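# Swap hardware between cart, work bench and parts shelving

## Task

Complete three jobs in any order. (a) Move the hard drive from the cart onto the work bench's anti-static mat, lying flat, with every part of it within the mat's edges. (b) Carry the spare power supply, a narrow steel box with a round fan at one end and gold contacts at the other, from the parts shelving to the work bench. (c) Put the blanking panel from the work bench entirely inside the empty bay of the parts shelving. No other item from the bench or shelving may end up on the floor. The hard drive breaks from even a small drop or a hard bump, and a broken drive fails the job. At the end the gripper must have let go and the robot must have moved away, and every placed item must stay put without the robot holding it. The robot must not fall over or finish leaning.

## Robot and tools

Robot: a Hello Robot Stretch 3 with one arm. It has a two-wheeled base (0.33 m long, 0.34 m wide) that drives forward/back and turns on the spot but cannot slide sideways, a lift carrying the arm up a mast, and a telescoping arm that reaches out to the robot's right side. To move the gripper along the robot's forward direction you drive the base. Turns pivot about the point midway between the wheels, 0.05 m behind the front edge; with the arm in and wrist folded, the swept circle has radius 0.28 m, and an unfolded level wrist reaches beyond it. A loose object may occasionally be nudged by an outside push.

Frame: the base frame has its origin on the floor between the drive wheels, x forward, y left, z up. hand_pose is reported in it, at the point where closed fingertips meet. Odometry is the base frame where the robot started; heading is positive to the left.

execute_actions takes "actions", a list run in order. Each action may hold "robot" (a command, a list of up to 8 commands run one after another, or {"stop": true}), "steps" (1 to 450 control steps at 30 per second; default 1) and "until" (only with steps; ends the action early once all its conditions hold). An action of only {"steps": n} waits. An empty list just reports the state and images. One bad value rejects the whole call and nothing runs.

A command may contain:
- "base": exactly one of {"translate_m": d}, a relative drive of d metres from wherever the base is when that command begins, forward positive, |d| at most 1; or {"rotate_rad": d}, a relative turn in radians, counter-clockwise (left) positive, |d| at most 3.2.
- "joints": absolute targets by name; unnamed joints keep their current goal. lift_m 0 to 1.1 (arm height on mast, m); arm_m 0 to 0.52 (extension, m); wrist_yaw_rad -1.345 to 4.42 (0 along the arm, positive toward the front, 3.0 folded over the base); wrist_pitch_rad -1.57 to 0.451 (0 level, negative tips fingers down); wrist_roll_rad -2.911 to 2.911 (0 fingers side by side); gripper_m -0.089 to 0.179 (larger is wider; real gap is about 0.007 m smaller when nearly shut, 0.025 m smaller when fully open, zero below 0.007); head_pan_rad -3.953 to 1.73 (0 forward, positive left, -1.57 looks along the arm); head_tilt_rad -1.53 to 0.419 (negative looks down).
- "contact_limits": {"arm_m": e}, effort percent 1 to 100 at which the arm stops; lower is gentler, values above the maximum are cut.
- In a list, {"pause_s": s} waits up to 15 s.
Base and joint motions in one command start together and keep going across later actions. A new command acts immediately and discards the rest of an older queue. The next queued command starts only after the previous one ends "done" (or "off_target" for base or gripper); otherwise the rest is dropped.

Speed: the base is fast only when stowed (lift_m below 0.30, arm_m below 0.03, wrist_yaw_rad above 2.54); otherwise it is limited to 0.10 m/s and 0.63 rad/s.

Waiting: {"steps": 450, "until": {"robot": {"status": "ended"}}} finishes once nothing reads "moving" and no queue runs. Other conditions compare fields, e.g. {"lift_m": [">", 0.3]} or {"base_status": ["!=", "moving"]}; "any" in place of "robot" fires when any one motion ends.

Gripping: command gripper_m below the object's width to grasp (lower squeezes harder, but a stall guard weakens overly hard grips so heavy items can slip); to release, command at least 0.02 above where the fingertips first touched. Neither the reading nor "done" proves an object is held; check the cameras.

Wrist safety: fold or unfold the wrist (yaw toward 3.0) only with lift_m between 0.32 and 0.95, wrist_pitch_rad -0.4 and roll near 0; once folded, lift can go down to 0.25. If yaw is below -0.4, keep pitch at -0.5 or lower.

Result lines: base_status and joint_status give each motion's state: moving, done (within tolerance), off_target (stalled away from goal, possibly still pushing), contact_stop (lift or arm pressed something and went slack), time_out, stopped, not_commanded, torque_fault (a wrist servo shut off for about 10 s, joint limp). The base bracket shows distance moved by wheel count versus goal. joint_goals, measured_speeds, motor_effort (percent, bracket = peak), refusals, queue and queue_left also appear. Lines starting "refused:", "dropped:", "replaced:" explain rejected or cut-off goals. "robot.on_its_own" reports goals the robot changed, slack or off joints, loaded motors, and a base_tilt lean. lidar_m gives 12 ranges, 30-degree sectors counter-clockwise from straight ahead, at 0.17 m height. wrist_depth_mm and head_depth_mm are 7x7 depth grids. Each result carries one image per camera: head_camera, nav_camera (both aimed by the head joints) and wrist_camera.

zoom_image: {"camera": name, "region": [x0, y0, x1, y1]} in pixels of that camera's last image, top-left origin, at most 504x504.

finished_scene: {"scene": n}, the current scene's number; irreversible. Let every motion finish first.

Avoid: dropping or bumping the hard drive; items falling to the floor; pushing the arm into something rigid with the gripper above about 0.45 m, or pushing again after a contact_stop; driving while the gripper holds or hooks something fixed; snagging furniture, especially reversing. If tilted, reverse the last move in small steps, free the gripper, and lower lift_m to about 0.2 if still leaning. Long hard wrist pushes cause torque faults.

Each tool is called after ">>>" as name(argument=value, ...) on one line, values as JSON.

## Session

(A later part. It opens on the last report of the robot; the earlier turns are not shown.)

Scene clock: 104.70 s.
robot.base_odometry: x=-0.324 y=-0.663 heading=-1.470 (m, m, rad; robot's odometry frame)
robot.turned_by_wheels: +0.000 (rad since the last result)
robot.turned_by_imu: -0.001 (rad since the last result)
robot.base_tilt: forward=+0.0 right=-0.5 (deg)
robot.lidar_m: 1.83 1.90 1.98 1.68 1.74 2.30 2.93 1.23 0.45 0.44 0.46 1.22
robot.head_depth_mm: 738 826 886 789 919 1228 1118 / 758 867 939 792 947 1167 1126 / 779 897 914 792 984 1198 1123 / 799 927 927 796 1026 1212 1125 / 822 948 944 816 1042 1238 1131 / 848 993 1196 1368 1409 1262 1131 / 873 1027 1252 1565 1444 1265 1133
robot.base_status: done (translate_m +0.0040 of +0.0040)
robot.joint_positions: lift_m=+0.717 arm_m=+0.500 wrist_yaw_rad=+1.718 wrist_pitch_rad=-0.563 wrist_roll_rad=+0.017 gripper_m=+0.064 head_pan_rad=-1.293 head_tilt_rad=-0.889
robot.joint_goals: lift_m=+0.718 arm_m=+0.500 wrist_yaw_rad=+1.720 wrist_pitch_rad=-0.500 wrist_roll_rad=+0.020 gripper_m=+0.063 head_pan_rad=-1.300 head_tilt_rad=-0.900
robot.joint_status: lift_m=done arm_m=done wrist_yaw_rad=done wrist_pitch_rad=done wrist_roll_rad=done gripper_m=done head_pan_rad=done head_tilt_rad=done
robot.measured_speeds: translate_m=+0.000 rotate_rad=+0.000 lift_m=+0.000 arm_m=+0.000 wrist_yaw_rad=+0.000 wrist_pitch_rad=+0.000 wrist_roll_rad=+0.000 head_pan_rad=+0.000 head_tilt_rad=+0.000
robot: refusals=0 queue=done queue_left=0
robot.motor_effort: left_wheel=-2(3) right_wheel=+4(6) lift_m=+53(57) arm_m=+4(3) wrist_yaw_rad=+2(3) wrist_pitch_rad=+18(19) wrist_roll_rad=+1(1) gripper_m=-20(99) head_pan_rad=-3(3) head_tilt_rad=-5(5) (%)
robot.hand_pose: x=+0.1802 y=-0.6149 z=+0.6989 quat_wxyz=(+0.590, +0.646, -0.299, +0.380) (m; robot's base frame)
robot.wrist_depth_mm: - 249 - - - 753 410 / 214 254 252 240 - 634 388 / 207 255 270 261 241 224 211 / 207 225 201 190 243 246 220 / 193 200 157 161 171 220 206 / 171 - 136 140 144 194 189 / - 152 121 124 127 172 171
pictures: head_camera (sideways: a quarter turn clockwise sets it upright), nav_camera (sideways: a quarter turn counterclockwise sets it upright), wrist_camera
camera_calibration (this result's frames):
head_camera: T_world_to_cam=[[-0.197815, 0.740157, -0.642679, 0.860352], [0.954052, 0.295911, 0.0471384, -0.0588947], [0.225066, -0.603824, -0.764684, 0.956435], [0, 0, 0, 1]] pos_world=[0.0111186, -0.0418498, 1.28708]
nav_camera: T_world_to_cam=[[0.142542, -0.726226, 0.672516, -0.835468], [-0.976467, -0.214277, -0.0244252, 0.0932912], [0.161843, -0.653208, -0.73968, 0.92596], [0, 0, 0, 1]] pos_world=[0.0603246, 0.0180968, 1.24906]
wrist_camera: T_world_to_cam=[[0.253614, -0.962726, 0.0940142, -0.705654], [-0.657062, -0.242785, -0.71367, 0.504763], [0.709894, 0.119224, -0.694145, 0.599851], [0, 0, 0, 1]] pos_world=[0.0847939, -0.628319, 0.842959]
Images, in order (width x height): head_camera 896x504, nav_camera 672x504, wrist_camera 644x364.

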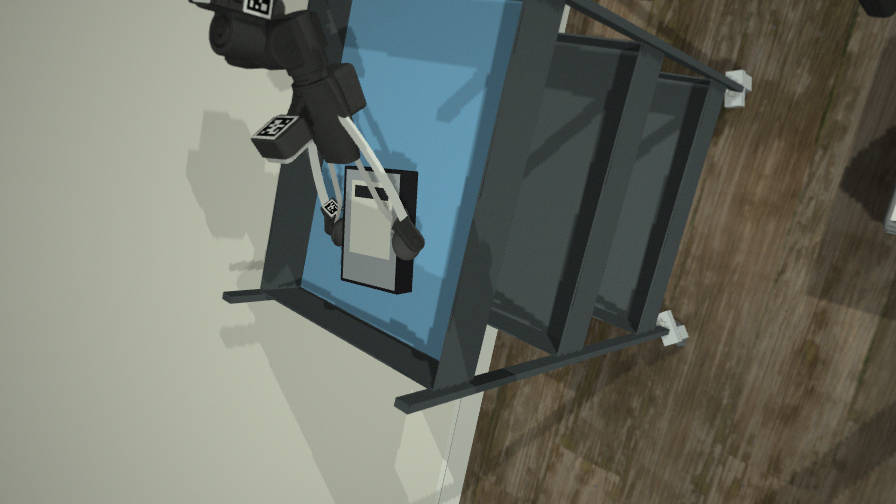

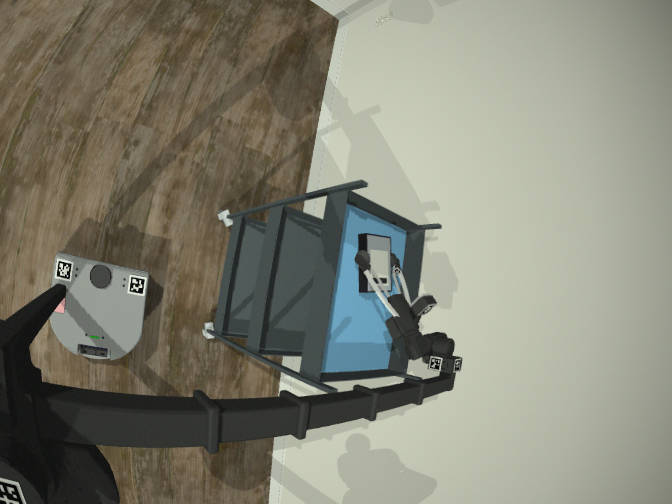

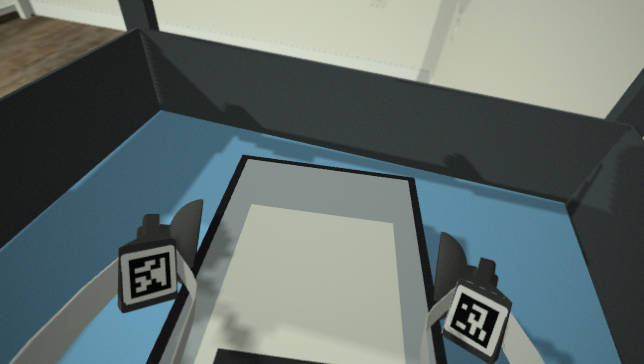

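>>> execute_actions(actions=[{"robot":[{"joints":{"lift_m":0.86}},{"joints":{"arm_m":0.0}},{"base":{"rotate_rad":-0.584},"joints":{"wrist_yaw_rad":2.6,"head_pan_rad":-3.1,"head_tilt_rad":-0.6}},{"base":{"translate_m":-0.5},"joints":{"lift_m":0.29}},{"base":{"translate_m":-0.8}}],"steps":450,"until":{"robot":{"status":"ended"}}},{"steps":300,"until":{"robot":{"status":"ended"}}}])

Scene clock: 148.60 s.
robot.base_odometry: x=+0.280 y=+0.488 heading=-2.054 (m, m, rad; robot's odometry frame)
robot.turned_by_wheels: -0.584 (rad since the last result)
robot.turned_by_imu: -0.584 (rad since the last result)
robot.base_tilt: forward=+0.1 right=-0.3 (deg)
robot.lidar_m: 1.55 2.90 2.51 1.01 0.96 1.87 1.83 1.07 1.90 1.64 1.58 1.49
robot.head_depth_mm: 2196 2337 2713 2253 1775 1458 1239 / 2050 2088 2421 2281 1771 1458 1242 / 1935 1920 1460 2281 1777 1466 1243 / 1828 1950 1379 2237 1786 1467 1248 / 1739 1832 1306 2201 1786 1469 1248 / 1658 1780 1318 2107 1796 1473 1257 / 1580 1703 1326 1937 1700 1442 1254
robot.base_status: done (translate_m -0.8000 of -0.8000)
robot.joint_positions: lift_m=+0.290 arm_m=+0.000 wrist_yaw_rad=+2.600 wrist_pitch_rad=-0.566 wrist_roll_rad=+0.017 gripper_m=+0.064 head_pan_rad=-3.093 head_tilt_rad=-0.605
robot.joint_goals: lift_m=+0.290 arm_m=+0.000 wrist_yaw_rad=+2.600 wrist_pitch_rad=-0.500 wrist_roll_rad=+0.020 gripper_m=+0.063 head_pan_rad=-3.100 head_tilt_rad=-0.600
robot.joint_status: lift_m=done arm_m=done wrist_yaw_rad=done wrist_pitch_rad=done wrist_roll_rad=done gripper_m=done head_pan_rad=done head_tilt_rad=done
robot.measured_speeds: translate_m=+0.000 rotate_rad=+0.000 lift_m=+0.000 arm_m=+0.000 wrist_yaw_rad=+0.000 wrist_pitch_rad=+0.000 wrist_roll_rad=+0.000 head_pan_rad=+0.000 head_tilt_rad=+0.000
robot: refusals=0 queue=done queue_left=0
robot.motor_effort: left_wheel=+3(8) right_wheel=-4(14) lift_m=+36(55) arm_m=-4(5) wrist_yaw_rad=+1(6) wrist_pitch_rad=+19(19) wrist_roll_rad=+1(1) gripper_m=-20(21) head_pan_rad=-2(28) head_tilt_rad=+3(19) (%)
robot.hand_pose: x=+0.0837 y=+0.0290 z=+0.2711 quat_wxyz=(+0.372, +0.712, +0.005, +0.595) (m; robot's base frame)
robot.wrist_depth_mm: 881 - - - - - - / 755 779 835 879 925 948 - / 635 662 673 709 732 783 801 / 548 561 200 190 596 635 660 / 484 489 157 161 172 546 562 / - - 136 140 144 480 483 / - - 120 124 127 428 428
pictures: head_camera (sideways: a quarter turn clockwise sets it upright), nav_camera (sideways: a quarter turn counterclockwise sets it upright), wrist_camera
camera_calibration (this result's frames):
head_camera: T_world_to_cam=[[0.554858, 0.0142131, -0.831824, 1.10228], [0.0836708, -0.995738, 0.0387977, -0.0427427], [-0.827727, -0.0911265, -0.553682, 0.688402], [0, 0, 0, 1]] pos_world=[-0.0382244, 0.00450435, 1.29972]
nav_camera: T_world_to_cam=[[-0.521514, 0.0367995, 0.852449, -1.06595], [0.00389031, 0.999162, -0.0407529, 0.10858], [-0.853234, -0.0179369, -0.52122, 0.647977], [0, 0, 0, 1]] pos_world=[-0.00345623, -0.0576398, 1.25083]
wrist_camera: T_world_to_cam=[[0.904281, -0.416516, 0.0937551, -0.0912362], [-0.231487, -0.662854, -0.712066, 0.268453], [0.358733, 0.622205, -0.695825, 0.30988], [0, 0, 0, 1]] pos_world=[0.0334823, -0.0528654, 0.415332]
Images, in order (width x height): head_camera 896x504, nav_camera 672x504, wrist_camera 644x364.

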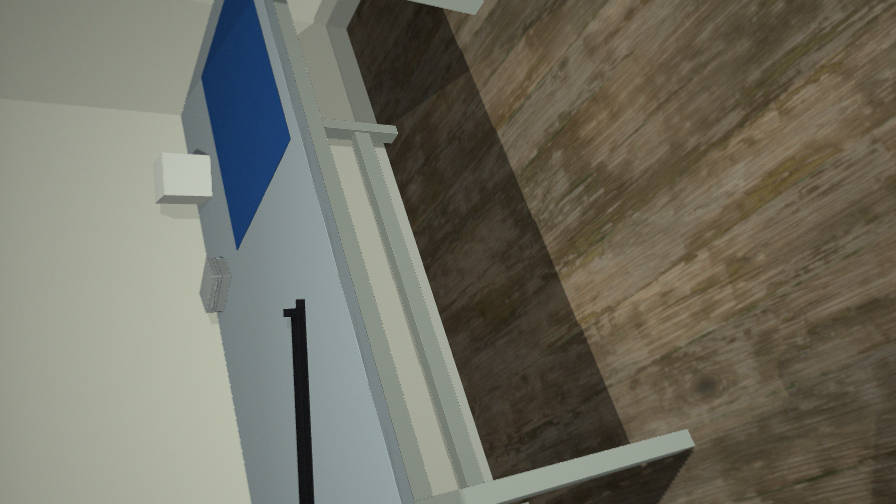

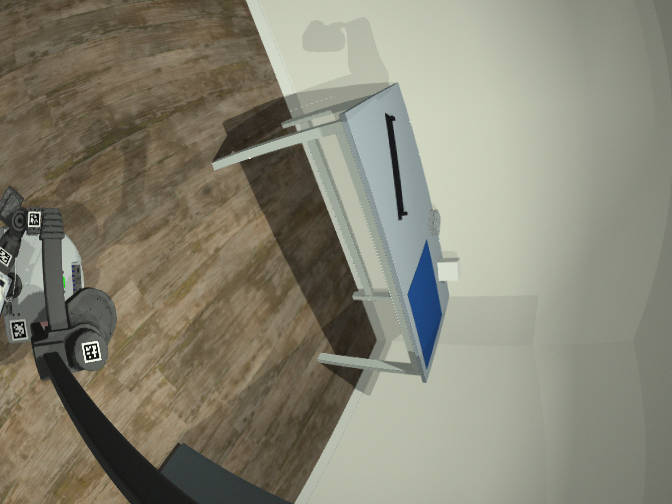

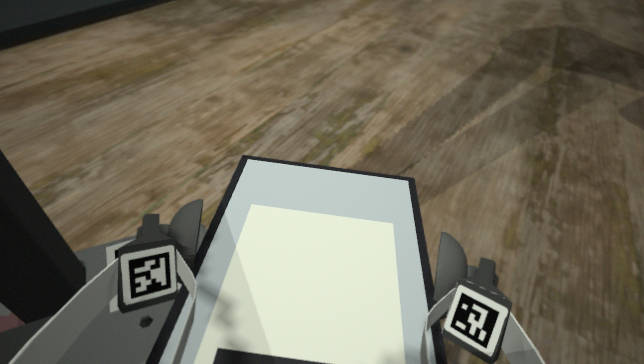

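>>> execute_actions(actions=[{"robot":[{"base":{"translate_m":-0.77}},{"base":{"rotate_rad":-0.988},"joints":{"head_pan_rad":-1.7,"head_tilt_rad":-0.8}},{"base":{"translate_m":-0.45}},{"base":{"translate_m":-0.2},"joints":{"lift_m":0.86}},{"joints":{"wrist_yaw_rad":0.0}}],"steps":450,"until":{"robot":{"status":"ended"}}},{"steps":300,"until":{"robot":{"status":"ended"}}}])

Scene clock: 171.23 s.
robot.base_odometry: x=+1.284 y=+1.235 heading=-3.042 (m, m, rad; robot's odometry frame)
robot.turned_by_wheels: -0.988 (rad since the last result)
robot.turned_by_imu: -0.986 (rad since the last result)
robot.base_tilt: forward=+0.0 right=-0.5 (deg)
robot.lidar_m: 2.63 2.74 3.66 0.55 0.57 0.78 1.11 0.63 0.63 1.09 1.12 1.03
robot.head_depth_mm: 1104 1196 899 729 1089 - - / 1095 1176 900 730 662 - - / 1078 1092 904 735 651 - - / 1063 1001 910 737 - - - / 1049 1146 914 739 567 1281 1156 / 1037 1132 917 742 653 1320 1162 / 1025 1099 925 747 656 1317 1161
robot.base_status: done (translate_m -0.2000 of -0.2000)
robot.joint_positions: lift_m=+0.859 arm_m=+0.000 wrist_yaw_rad=+0.001 wrist_pitch_rad=-0.565 wrist_roll_rad=+0.017 gripper_m=+0.064 head_pan_rad=-1.707 head_tilt_rad=-0.790
robot.joint_goals: lift_m=+0.860 arm_m=+0.000 wrist_yaw_rad=+0.000 wrist_pitch_rad=-0.500 wrist_roll_rad=+0.020 gripper_m=+0.063 head_pan_rad=-1.700 head_tilt_rad=-0.800
robot.joint_status: lift_m=done arm_m=done wrist_yaw_rad=done wrist_pitch_rad=done wrist_roll_rad=done gripper_m=done head_pan_rad=done head_tilt_rad=done
robot.measured_speeds: translate_m=+0.000 rotate_rad=+0.000 lift_m=+0.000 arm_m=+0.000 wrist_yaw_rad=+0.000 wrist_pitch_rad=+0.000 wrist_roll_rad=+0.000 head_pan_rad=+0.000 head_tilt_rad=+0.000
robot: refusals=0 queue=done queue_left=0
robot.motor_effort: left_wheel=+3(10) right_wheel=-4(13) lift_m=+53(57) arm_m=-5(4) wrist_yaw_rad=-1(7) wrist_pitch_rad=+19(19) wrist_roll_rad=+1(1) gripper_m=-21(20) head_pan_rad=+2(29) head_tilt_rad=-4(19) (%)
robot.hand_pose: x=-0.0213 y=-0.3487 z=+0.8406 quat_wxyz=(+0.673, +0.196, -0.685, -0.199) (m; robot's base frame)
robot.wrist_depth_mm: 503 516 556 582 630 683 862 / 395 409 421 450 471 503 538 / 329 335 351 367 381 396 416 / 280 289 200 191 309 329 341 / - 264 157 162 173 281 294 / - - 136 140 144 - 277 / 931 920 120 124 127 - 498
pictures: head_camera (sideways: a quarter turn clockwise sets it upright), nav_camera (sideways: a quarter turn counterclockwise sets it upright), wrist_camera
camera_calibration (this result's frames):
head_camera: T_world_to_cam=[[0.107342, 0.690775, -0.715057, 0.952807], [0.993136, -0.108113, 0.0446445, -0.0558922], [-0.0464674, -0.714941, -0.697639, 0.8709], [0, 0, 0, 1]] pos_world=[-0.00629896, -0.0415759, 1.29138]
nav_camera: T_world_to_cam=[[-0.151971, -0.653022, 0.741935, -0.924137], [-0.980594, 0.193681, -0.0303861, 0.10108], [-0.123856, -0.732154, -0.669783, 0.836797], [0, 0, 0, 1]] pos_world=[0.0623183, -0.0103951, 1.24919]
wrist_camera: T_world_to_cam=[[-0.989393, -0.110877, 0.093847, -0.140827], [-0.144525, 0.686386, -0.712732, 0.872324], [0.0146102, -0.718735, -0.69513, 0.503325], [0, 0, 0, 1]] pos_world=[-0.0206146, -0.252608, 0.984826]
Images, in order (width x height): head_camera 896x504, nav_camera 672x504, wrist_camera 644x364.

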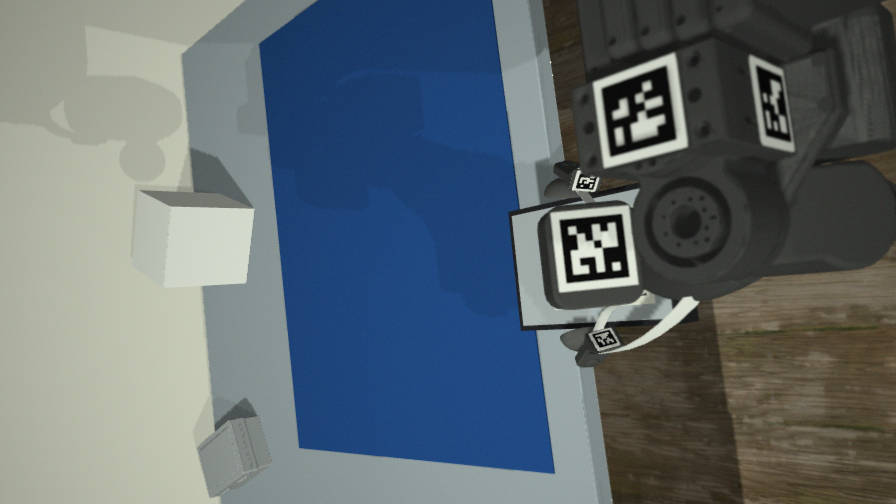

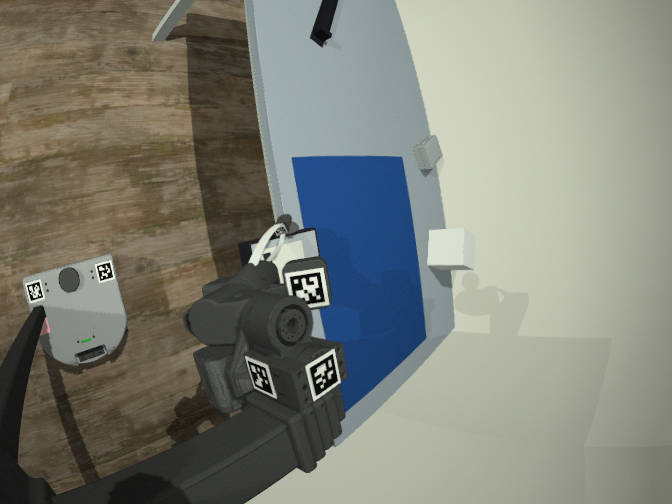

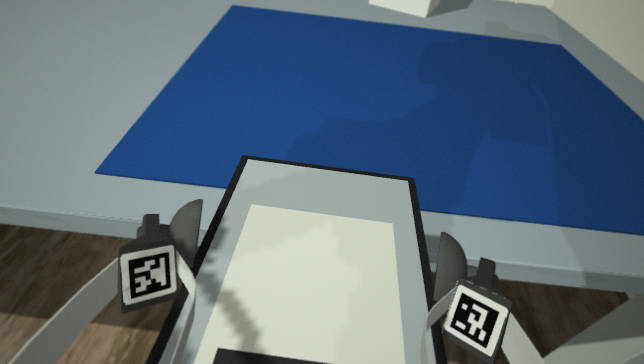

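>>> execute_actions(actions=[{"robot":[{"joints":{"arm_m":0.31}},{"joints":{"lift_m":0.825}}],"steps":300,"until":{"robot":{"status":"ended"}}},{"robot":[{"joints":{"lift_m":0.818}},{"joints":{"lift_m":0.812}},{"joints":{"lift_m":0.807}},{"joints":{"lift_m":0.802}},{"joints":{"lift_m":0.797}},{"joints":{"lift_m":0.792}},{"joints":{"lift_m":0.787}}],"steps":300,"until":{"robot":{"wrist_pitch_rad":[">",-0.525]}}},{"robot":{"stop":true},"steps":10}])

Scene clock: 193.10 s.
robot.base_odometry: x=+1.284 y=+1.235 heading=-3.042 (m, m, rad; robot's odometry frame)
robot.turned_by_wheels: +0.000 (rad since the last result)
robot.turned_by_imu: -0.002 (rad since the last result)
robot.base_tilt: forward=-0.2 right=-0.6 (deg)
robot.lidar_m: 2.63 2.74 3.68 0.55 0.57 0.78 1.11 0.64 0.63 1.09 1.13 1.03
robot.head_depth_mm: 1107 1202 903 730 1058 - - / 1094 1179 906 774 - 1288 1150 / 1085 1096 972 704 1418 1309 1153 / 1065 1008 - 698 666 1316 1157 / 1052 1151 947 721 667 1320 1158 / 1040 1135 916 741 655 1323 1162 / 1026 1102 927 747 655 1324 1161
robot.base_status: done (translate_m -0.2000 of -0.2000)
robot.joint_positions: lift_m=+0.799 arm_m=+0.309 wrist_yaw_rad=+0.000 wrist_pitch_rad=-0.543 wrist_roll_rad=+0.017 gripper_m=+0.064 head_pan_rad=-1.707 head_tilt_rad=-0.790
robot.joint_goals: lift_m=+0.799 arm_m=+0.310 wrist_yaw_rad=+0.000 wrist_pitch_rad=-0.500 wrist_roll_rad=+0.020 gripper_m=+0.063 head_pan_rad=-1.700 head_tilt_rad=-0.800
robot.joint_status: lift_m=contact_stop arm_m=done wrist_yaw_rad=done wrist_pitch_rad=done wrist_roll_rad=done gripper_m=done head_pan_rad=done head_tilt_rad=done
robot.measured_speeds: translate_m=+0.000 rotate_rad=+0.000 lift_m=+0.000 arm_m=+0.000 wrist_yaw_rad=+0.000 wrist_pitch_rad=+0.000 wrist_roll_rad=+0.000 head_pan_rad=+0.000 head_tilt_rad=+0.000
robot: refusals=0 queue=dropped queue_left=0
robot.on_its_own: lift_m is slack since a contact_stop, until your next command for it
robot.motor_effort: left_wheel=+1(3) right_wheel=-1(4) lift_m=+37(51) arm_m=+8(10) wrist_yaw_rad=+0(1) wrist_pitch_rad=+12(19) wrist_roll_rad=+1(2) gripper_m=-20(20) head_pan_rad=+2(2) head_tilt_rad=-4(4) (%)
robot.hand_pose: x=-0.0216 y=-0.6613 z=+0.7842 quat_wxyz=(+0.675, +0.188, -0.687, -0.192) (m; robot's base frame)
robot.wrist_depth_mm: 381 398 417 461 419 497 576 / 297 303 320 338 359 385 413 / 240 249 258 271 284 295 310 / 204 210 195 185 226 246 254 / 178 185 155 159 167 207 213 / 158 - 135 139 143 181 185 / - 140 120 124 127 159 162
pictures: head_camera (sideways: a quarter turn clockwise sets it upright), nav_camera (sideways: a quarter turn counterclockwise sets it upright), wrist_camera
dropped: robot: command 4 of its queue: lift_m: contact_stop
camera_calibration (this result's frames):
head_camera: T_world_to_cam=[[0.107342, 0.690775, -0.715058, 0.952807], [0.993136, -0.108113, 0.0446445, -0.0558922], [-0.0464676, -0.714941, -0.697639, 0.8709], [0, 0, 0, 1]] pos_world=[-0.00629897, -0.0415759, 1.29138]
nav_camera: T_world_to_cam=[[-0.151972, -0.653022, 0.741935, -0.924138], [-0.980594, 0.193681, -0.0303861, 0.10108], [-0.123856, -0.732154, -0.669783, 0.836797], [0, 0, 0, 1]] pos_world=[0.0623183, -0.0103951, 1.24919]
wrist_camera: T_world_to_cam=[[-0.989558, -0.1073, 0.0962344, -0.170011], [-0.143497, 0.670797, -0.727626, 1.04805], [0.0135204, -0.733838, -0.67919, 0.216928], [0, 0, 0, 1]] pos_world=[-0.0207764, -0.562079, 0.926282]
Images, in order (width x height): head_camera 896x504, nav_camera 672x504, wrist_camera 644x364.

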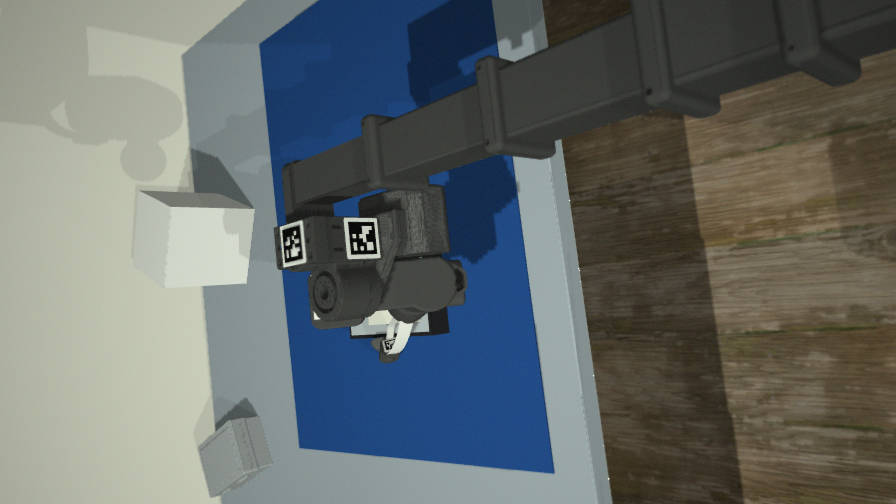

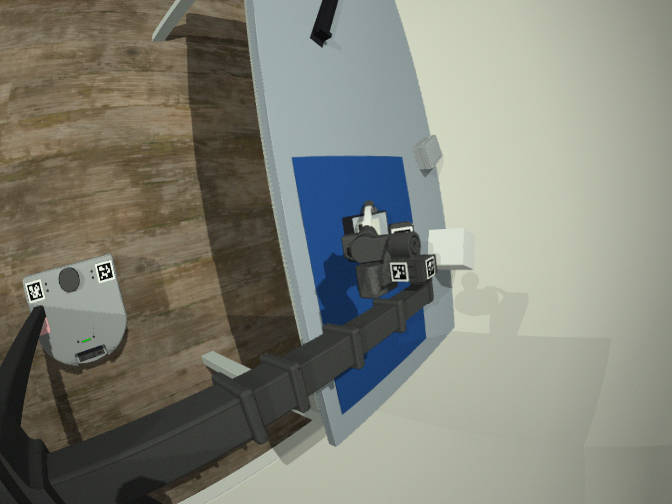

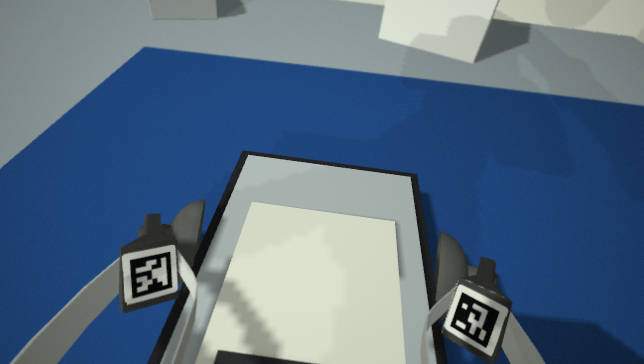

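>>> execute_actions(actions=[{"robot":[{"joints":{"gripper_m":0.15}},{"joints":{"lift_m":0.92}},{"base":{"translate_m":0.3},"joints":{"wrist_yaw_rad":1.3,"arm_m":0.40,"head_pan_rad":-1.0,"head_tilt_rad":-0.7,"gripper_m":0.11}}],"steps":400,"until":{"robot":{"status":"ended"}}}])

Scene clock: 203.90 s.
robot.base_odometry: x=+0.986 y=+1.205 heading=-3.042 (m, m, rad; robot's odometry frame)
robot.turned_by_wheels: +0.000 (rad since the last result)
robot.turned_by_imu: -0.003 (rad since the last result)
robot.base_tilt: forward=+0.0 right=-0.5 (deg)
robot.lidar_m: 2.33 2.45 2.76 0.72 0.59 0.78 1.41 0.87 1.13 1.08 1.12 0.77
robot.head_depth_mm: 1043 1148 1044 798 661 1282 1183 / 1101 1216 1045 779 663 1342 1188 / 1163 1278 1056 815 683 1376 1190 / 1234 1353 1053 817 722 1380 1192 / 1311 1478 1064 822 1550 1379 1197 / 1399 1590 1745 823 1590 1319 1197 / 1499 1739 2016 882 1524 1385 1198
robot.base_status: done (translate_m +0.3000 of +0.3000)
robot.joint_positions: lift_m=+0.920 arm_m=+0.400 wrist_yaw_rad=+1.298 wrist_pitch_rad=-0.518 wrist_roll_rad=+0.017 gripper_m=+0.110 head_pan_rad=-1.007 head_tilt_rad=-0.705
robot.joint_goals: lift_m=+0.920 arm_m=+0.400 wrist_yaw_rad=+1.300 wrist_pitch_rad=-0.500 wrist_roll_rad=+0.020 gripper_m=+0.110 head_pan_rad=-1.000 head_tilt_rad=-0.700
robot.joint_status: lift_m=done arm_m=done wrist_yaw_rad=done wrist_pitch_rad=done wrist_roll_rad=done gripper_m=done head_pan_rad=done head_tilt_rad=done
robot.measured_speeds: translate_m=+0.000 rotate_rad=+0.000 lift_m=+0.000 arm_m=+0.000 wrist_yaw_rad=+0.000 wrist_pitch_rad=+0.000 wrist_roll_rad=+0.000 head_pan_rad=+0.000 head_tilt_rad=+0.000
robot: refusals=0 queue=done queue_left=0
robot.motor_effort: left_wheel=+1(4) right_wheel=-2(3) lift_m=+47(48) arm_m=+3(8) wrist_yaw_rad=+3(3) wrist_pitch_rad=+5(12) wrist_roll_rad=+1(2) gripper_m=+0(89) head_pan_rad=+3(25) head_tilt_rad=+2(11) (%)
robot.hand_pose: x=+0.1815 y=-0.6016 z=+0.9106 quat_wxyz=(+0.651, +0.560, -0.441, +0.264) (m; robot's base frame)
robot.wrist_depth_mm: - - - - - 857 621 / - - 617 657 693 750 637 / - 484 492 516 546 574 599 / - 399 408 426 441 457 490 / - 345 348 360 376 387 403 / - - 305 311 321 335 345 / 263 264 268 269 283 301 299
pictures: head_camera (sideways: a quarter turn clockwise sets it upright), nav_camera (sideways: a quarter turn counterclockwise sets it upright), wrist_camera
camera_calibration (this result's frames):
head_camera: T_world_to_cam=[[-0.328652, 0.543725, -0.772238, 1.02999], [0.827439, 0.559973, 0.0421274, -0.0516092], [0.455338, -0.625134, -0.633936, 0.784979], [0, 0, 0, 1]] pos_world=[0.0237813, -0.0404155, 1.2952]
nav_camera: T_world_to_cam=[[0.269028, -0.541735, 0.796333, -0.997613], [-0.873429, -0.485669, -0.0353204, 0.106854], [0.405889, -0.686039, -0.603826, 0.747767], [0, 0, 0, 1]] pos_world=[0.0582055, 0.0244508, 1.24973]
wrist_camera: T_world_to_cam=[[-0.16566, -0.981213, 0.0988784, -0.652538], [-0.666837, 0.0375838, -0.744255, 0.858258], [0.726557, -0.189229, -0.660536, 0.525084], [0, 0, 0, 1]] pos_world=[0.0827159, -0.573174, 1.05012]
Images, in order (width x height): head_camera 896x504, nav_camera 672x504, wrist_camera 644x364.

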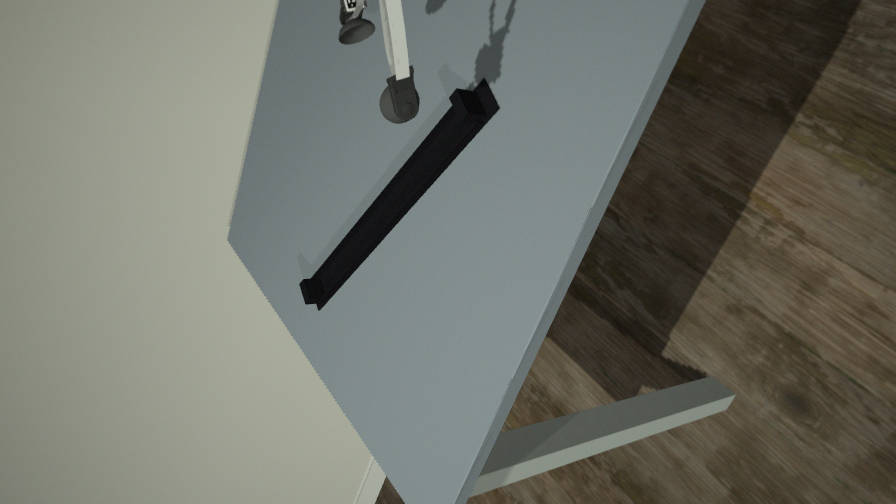

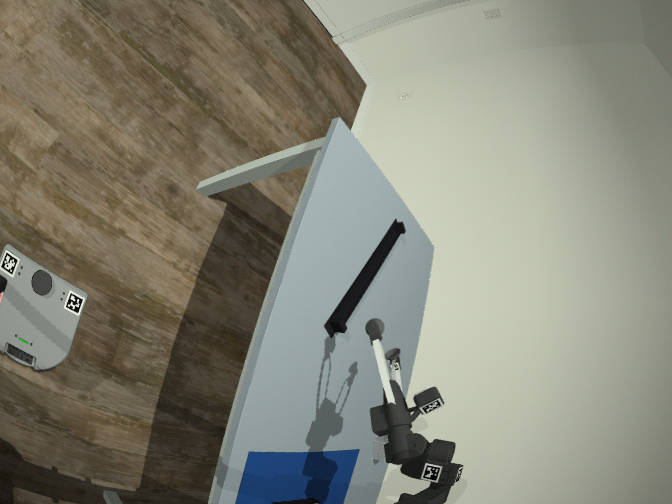

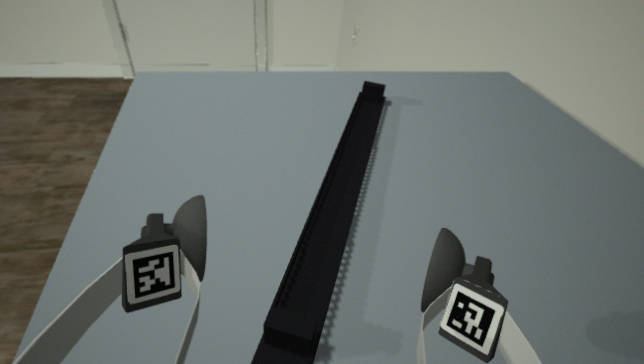

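>>> execute_actions(actions=[{"robot":[{"base":{"translate_m":0.245},"joints":{"wrist_yaw_rad":1.13,"arm_m":0.461,"wrist_pitch_rad":-0.55,"lift_m":0.86,"head_pan_rad":-1.3,"gripper_m":0.11}}],"steps":400,"until":{"robot":{"status":"ended"}}}])

Scene clock: 220.43 s.
robot.base_odometry: x=+0.742 y=+1.180 heading=-3.042 (m, m, rad; robot's odometry frame)
robot.turned_by_wheels: +0.000 (rad since the last result)
robot.turned_by_imu: -0.002 (rad since the last result)
robot.base_tilt: forward=-0.1 right=-0.5 (deg)
robot.lidar_m: 2.09 2.19 2.39 3.05 0.71 0.79 1.65 1.09 1.12 1.08 0.58 0.59
robot.head_depth_mm: 995 1100 1090 809 662 1283 1181 / 1019 1137 1144 806 662 1308 1183 / 1045 1169 1075 811 664 1338 1190 / 1076 1206 1055 817 667 1371 1193 / 1108 1240 1063 819 686 1377 1192 / 1133 1287 1417 823 709 1323 1148 / 1173 1323 1534 851 729 1320 1201
robot.base_status: done (translate_m +0.2450 of +0.2450)
robot.joint_positions: lift_m=+0.860 arm_m=+0.461 wrist_yaw_rad=+1.132 wrist_pitch_rad=-0.563 wrist_roll_rad=+0.017 gripper_m=+0.110 head_pan_rad=-1.293 head_tilt_rad=-0.705
robot.joint_goals: lift_m=+0.860 arm_m=+0.461 wrist_yaw_rad=+1.130 wrist_pitch_rad=-0.550 wrist_roll_rad=+0.020 gripper_m=+0.110 head_pan_rad=-1.300 head_tilt_rad=-0.700
robot.joint_status: lift_m=done arm_m=done wrist_yaw_rad=done wrist_pitch_rad=done wrist_roll_rad=done gripper_m=done head_pan_rad=done head_tilt_rad=done
robot.measured_speeds: translate_m=+0.000 rotate_rad=+0.000 lift_m=+0.000 arm_m=+0.000 wrist_yaw_rad=+0.000 wrist_pitch_rad=+0.000 wrist_roll_rad=+0.000 head_pan_rad=+0.000 head_tilt_rad=+0.000
robot: refusals=0 queue=done queue_left=0
robot.motor_effort: left_wheel=+1(5) right_wheel=-2(4) lift_m=+29(46) arm_m=+4(4) wrist_yaw_rad=-2(2) wrist_pitch_rad=+4(5) wrist_roll_rad=+1(2) gripper_m=+0(6) head_pan_rad=-3(15) head_tilt_rad=+2(2) (%)
robot.hand_pose: x=+0.1630 y=-0.6925 z=+0.8418 quat_wxyz=(+0.675, +0.532, -0.474, +0.193) (m; robot's base frame)
robot.wrist_depth_mm: - - - - 888 632 494 / - - - 452 483 506 499 / 328 338 351 353 378 399 424 / 281 291 299 307 322 326 349 / 246 254 262 264 276 283 291 / 219 - 228 230 239 248 254 / - 199 203 206 212 224 225
pictures: head_camera (sideways: a quarter turn clockwise sets it upright), nav_camera (sideways: a quarter turn counterclockwise sets it upright), wrist_camera
camera_calibration (this result's frames):
head_camera: T_world_to_cam=[[-0.162014, 0.614281, -0.772276, 1.02903], [0.951747, 0.303979, 0.0421255, -0.0523651], [0.260632, -0.728186, -0.633889, 0.786106], [0, 0, 0, 1]] pos_world=[0.0116697, -0.0437614, 1.2952]
nav_camera: T_world_to_cam=[[0.10537, -0.595561, 0.79637, -0.996662], [-0.974923, -0.219723, -0.0353238, 0.107478], [0.196018, -0.772677, -0.603778, 0.748984], [0, 0, 0, 1]] pos_world=[0.0629861, 0.00876573, 1.24973]
wrist_camera: T_world_to_cam=[[-0.321868, -0.942108, 0.0939832, -0.681288], [-0.681554, 0.161654, -0.713689, 0.860658], [0.657179, -0.293769, -0.694129, 0.443083], [0, 0, 0, 1]] pos_world=[0.0761153, -0.650813, 0.985829]
Images, in order (width x height): head_camera 896x504, nav_camera 672x504, wrist_camera 644x364.

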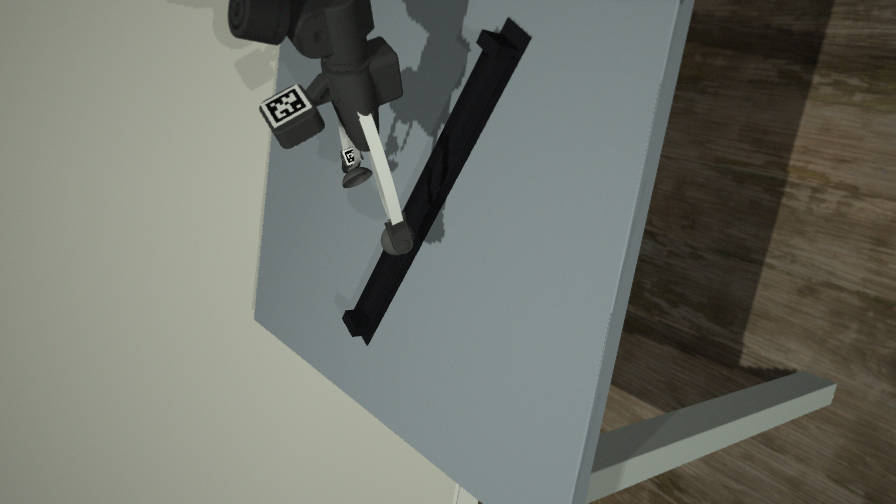

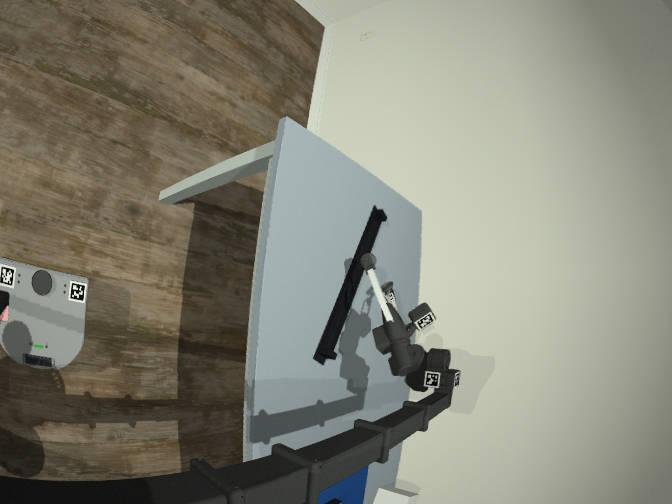

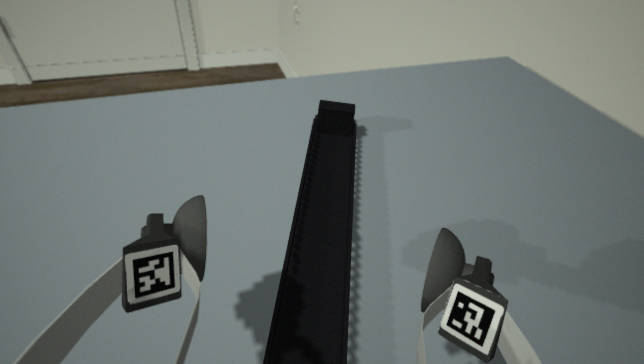

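>>> zoom_image(camera="wrist_camera", region=[280, 80, 400, 170])

Region (280, 80, 400, 170) of wrist_camera's 644x364 image, scaled by 4.200; it fills the top 378 rows of this view, and the rest is white.

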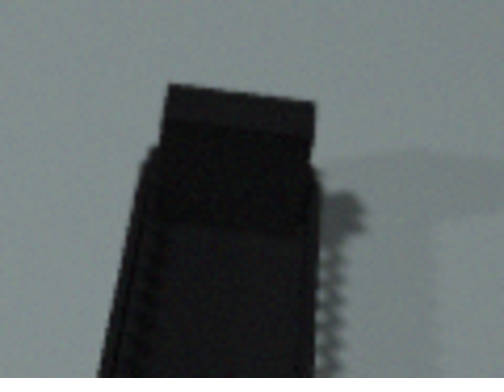

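>>> execute_actions(actions=[{"robot":[{"joints":{"lift_m":0.815}},{"joints":{"lift_m":0.803}},{"joints":{"gripper_m":0.06}},{"joints":{"gripper_m":0.0}},{"pause_s":0.5},{"joints":{"lift_m":0.815}},{"joints":{"lift_m":0.84}},{"pause_s":0.5}],"steps":450,"until":{"robot":{"status":"ended"}}}])

Scene clock: 249.53 s.
robot.base_odometry: x=+0.742 y=+1.180 heading=-3.042 (m, m, rad; robot's odometry frame)
robot.turned_by_wheels: +0.000 (rad since the last result)
robot.turned_by_imu: -0.001 (rad since the last result)
robot.base_tilt: forward=+0.0 right=-0.6 (deg)
robot.lidar_m: 2.09 2.20 2.39 3.07 0.71 0.78 1.65 1.09 1.12 1.08 0.58 0.59
robot.head_depth_mm: 997 1104 - 809 661 1284 1181 / 1022 1135 1138 762 662 1309 1185 / 1050 1171 1053 788 665 1342 1188 / 1075 1205 1058 817 667 1377 1189 / 1105 1242 1061 820 686 1379 1197 / 1138 1290 1414 824 707 1318 1154 / 1169 1324 1527 854 731 1324 1194
robot.base_status: done (translate_m +0.2450 of +0.2450)
robot.joint_positions: lift_m=+0.840 arm_m=+0.461 wrist_yaw_rad=+1.128 wrist_pitch_rad=-0.571 wrist_roll_rad=+0.017 gripper_m=+0.001 head_pan_rad=-1.293 head_tilt_rad=-0.705
robot.joint_goals: lift_m=+0.840 arm_m=+0.461 wrist_yaw_rad=+1.130 wrist_pitch_rad=-0.550 wrist_roll_rad=+0.020 gripper_m=+0.000 head_pan_rad=-1.300 head_tilt_rad=-0.700
robot.joint_status: lift_m=done arm_m=done wrist_yaw_rad=done wrist_pitch_rad=done wrist_roll_rad=done gripper_m=done head_pan_rad=done head_tilt_rad=done
robot.measured_speeds: translate_m=+0.000 rotate_rad=+0.000 lift_m=+0.000 arm_m=+0.000 wrist_yaw_rad=+0.000 wrist_pitch_rad=+0.000 wrist_roll_rad=+0.000 head_pan_rad=+0.000 head_tilt_rad=+0.000
robot: refusals=0 queue=done queue_left=0
robot.motor_effort: left_wheel=+1(2) right_wheel=+0(2) lift_m=+47(50) arm_m=+3(4) wrist_yaw_rad=+2(7) wrist_pitch_rad=+6(6) wrist_roll_rad=+1(1) gripper_m=-18(99) head_pan_rad=-2(2) head_tilt_rad=+2(2) (%)
robot.hand_pose: x=+0.1615 y=-0.6927 z=+0.8195 quat_wxyz=(+0.676, +0.533, -0.472, +0.189) (m; robot's base frame)
robot.wrist_depth_mm: - - - - 893 612 491 / - 362 381 311 418 450 473 / 293 300 314 267 338 353 372 / 250 254 266 225 285 294 305 / 219 224 234 188 249 251 260 / 195 199 - 169 220 220 226 / 175 179 178 154 186 195 201
pictures: head_camera (sideways: a quarter turn clockwise sets it upright), nav_camera (sideways: a quarter turn counterclockwise sets it upright), wrist_camera
camera_calibration (this result's frames):
head_camera: T_world_to_cam=[[-0.162014, 0.614281, -0.772276, 1.02902], [0.951747, 0.303979, 0.0421255, -0.0523651], [0.260632, -0.728186, -0.633889, 0.786106], [0, 0, 0, 1]] pos_world=[0.0116697, -0.0437614, 1.2952]
nav_camera: T_world_to_cam=[[0.10537, -0.595561, 0.79637, -0.996661], [-0.974923, -0.219723, -0.0353237, 0.107478], [0.196018, -0.772677, -0.603778, 0.748985], [0, 0, 0, 1]] pos_world=[0.0629861, 0.00876574, 1.24973]
wrist_camera: T_world_to_cam=[[-0.324714, -0.941218, 0.0931137, -0.678079], [-0.686036, 0.166613, -0.708233, 0.843489], [0.651087, -0.293853, -0.699811, 0.434095], [0, 0, 0, 1]] pos_world=[0.0758484, -0.651196, 0.96431]
Images, in order (width x height): head_camera 896x504, nav_camera 672x504, wrist_camera 644x364.

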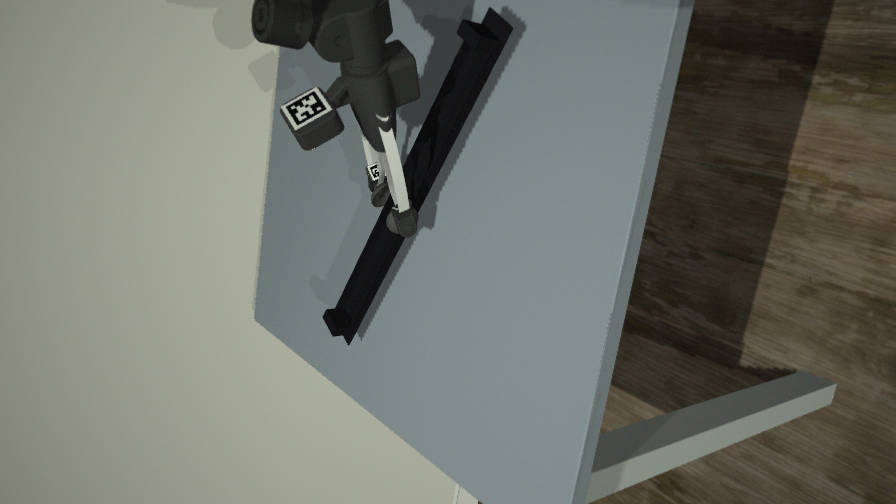

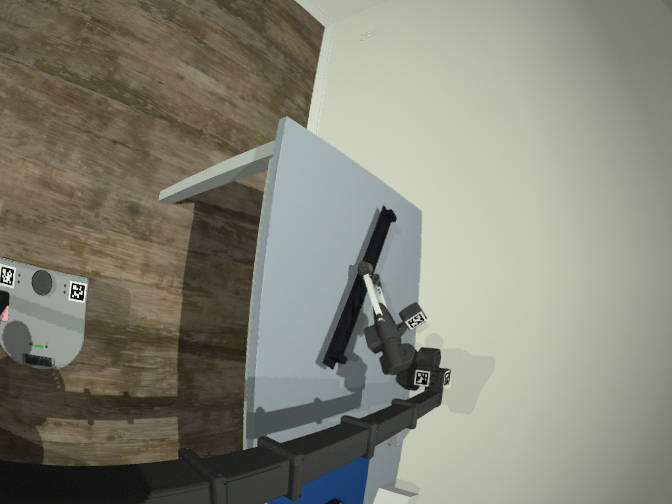

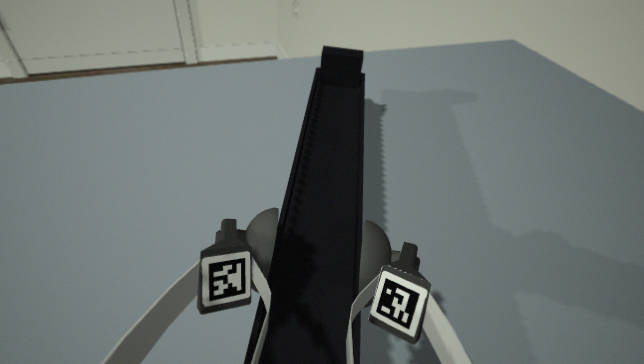

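>>> execute_actions(actions=[{"robot":[{"joints":{"arm_m":0.0,"lift_m":0.86}},{"base":{"rotate_rad":1.571},"joints":{"wrist_yaw_rad":2.6,"head_pan_rad":0.3,"head_tilt_rad":-0.6}},{"base":{"translate_m":0.5},"joints":{"lift_m":0.29}},{"base":{"translate_m":1.0}},{"base":{"translate_m":0.6}}],"steps":450,"until":{"robot":{"status":"ended"}}},{"steps":300,"until":{"robot":{"status":"ended"}}}])

Scene clock: 285.03 s.
robot.base_odometry: x=+0.951 y=-0.909 heading=-1.471 (m, m, rad; robot's odometry frame)
robot.turned_by_wheels: +1.571 (rad since the last result)
robot.turned_by_imu: +1.562 (rad since the last result)
robot.base_tilt: forward=+0.1 right=-0.5 (deg)
robot.lidar_m: 0.97 0.98 1.47 1.66 0.72 0.67 3.17 2.98 1.75 1.69 2.08 1.51
robot.head_depth_mm: 1180 1292 1427 1598 1724 1456 1243 / 1212 1325 1470 1646 1764 1458 1245 / 1202 1276 1467 1607 1730 1471 1244 / 1271 1114 1548 1296 1563 1453 1250 / 1312 1223 1612 1405 1633 1469 1249 / 1355 1233 1659 1404 1696 1481 1250 / 1401 1241 1669 1480 1659 1483 1255
robot.base_status: done (translate_m +0.6000 of +0.6000)
robot.joint_positions: lift_m=+0.290 arm_m=+0.000 wrist_yaw_rad=+2.598 wrist_pitch_rad=-0.572 wrist_roll_rad=+0.018 gripper_m=+0.001 head_pan_rad=+0.293 head_tilt_rad=-0.605
robot.joint_goals: lift_m=+0.290 arm_m=+0.000 wrist_yaw_rad=+2.600 wrist_pitch_rad=-0.550 wrist_roll_rad=+0.020 gripper_m=+0.000 head_pan_rad=+0.300 head_tilt_rad=-0.600
robot.joint_status: lift_m=done arm_m=done wrist_yaw_rad=done wrist_pitch_rad=done wrist_roll_rad=done gripper_m=done head_pan_rad=done head_tilt_rad=done
robot.measured_speeds: translate_m=+0.000 rotate_rad=+0.000 lift_m=+0.000 arm_m=+0.000 wrist_yaw_rad=+0.000 wrist_pitch_rad=+0.000 wrist_roll_rad=+0.000 head_pan_rad=+0.000 head_tilt_rad=+0.000
robot: refusals=0 queue=done queue_left=0
robot.motor_effort: left_wheel=-2(8) right_wheel=+5(14) lift_m=+29(50) arm_m=-4(7) wrist_yaw_rad=+2(2) wrist_pitch_rad=+6(6) wrist_roll_rad=+1(1) gripper_m=-18(18) head_pan_rad=+2(28) head_tilt_rad=+2(13) (%)
robot.hand_pose: x=+0.0834 y=+0.0280 z=+0.2700 quat_wxyz=(+0.375, +0.712, +0.007, +0.594) (m; robot's base frame)
robot.wrist_depth_mm: 954 980 - - - - 895 / 741 796 832 312 881 935 867 / 632 641 672 268 740 754 787 / 538 546 560 222 608 626 663 / 482 492 518 190 534 539 560 / - - - 170 468 468 483 / - - 148 154 399 421 428
pictures: head_camera (sideways: a quarter turn clockwise sets it upright), nav_camera (sideways: a quarter turn counterclockwise sets it upright), wrist_camera
camera_calibration (this result's frames):
head_camera: T_world_to_cam=[[-0.534927, -0.148101, -0.831817, 1.10892], [-0.322209, 0.945873, 0.0387982, -0.0402674], [0.781047, 0.288773, -0.553692, 0.678601], [0, 0, 0, 1]] pos_world=[0.0501966, 0.00635868, 1.29972]
nav_camera: T_world_to_cam=[[0.514922, 0.0905346, 0.852443, -1.07227], [0.23808, -0.97039, -0.0407523, 0.107151], [0.823512, 0.223934, -0.52123, 0.637762], [0, 0, 0, 1]] pos_world=[0.00141931, 0.0582387, 1.25083]
wrist_camera: T_world_to_cam=[[0.904011, -0.417287, 0.0929277, -0.0910255], [-0.234819, -0.666318, -0.707729, 0.266157], [0.357246, 0.617974, -0.700346, 0.311321], [0, 0, 0, 1]] pos_world=[0.0335685, -0.0530267, 0.414859]
Images, in order (width x height): head_camera 896x504, nav_camera 672x504, wrist_camera 644x364.

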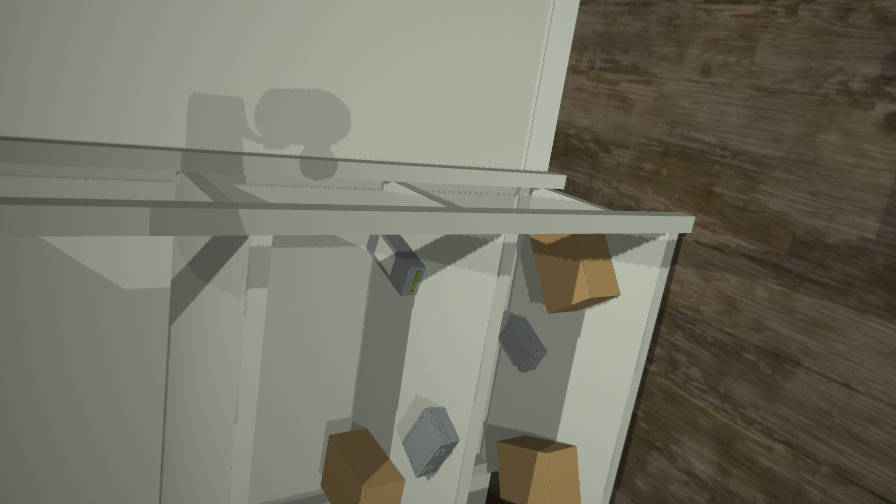

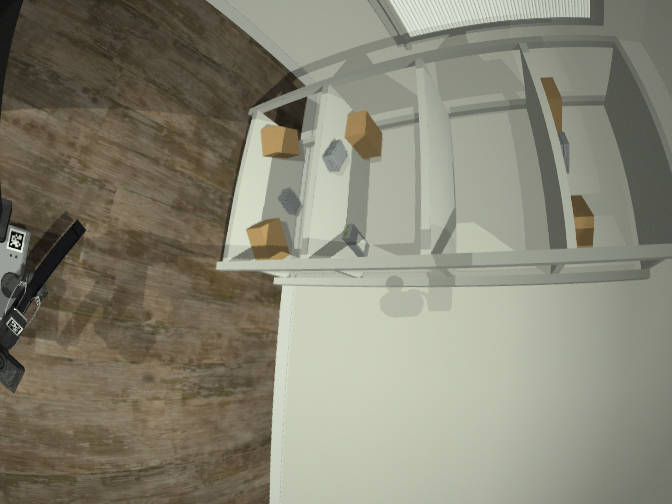

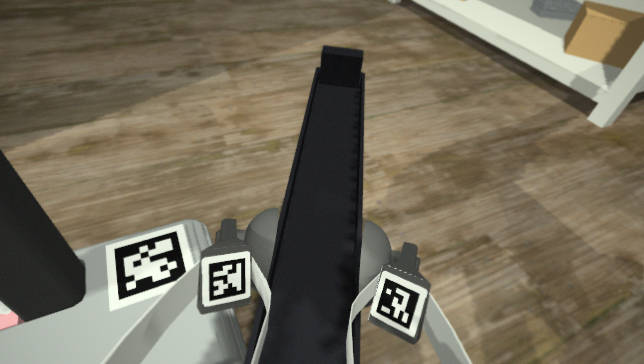

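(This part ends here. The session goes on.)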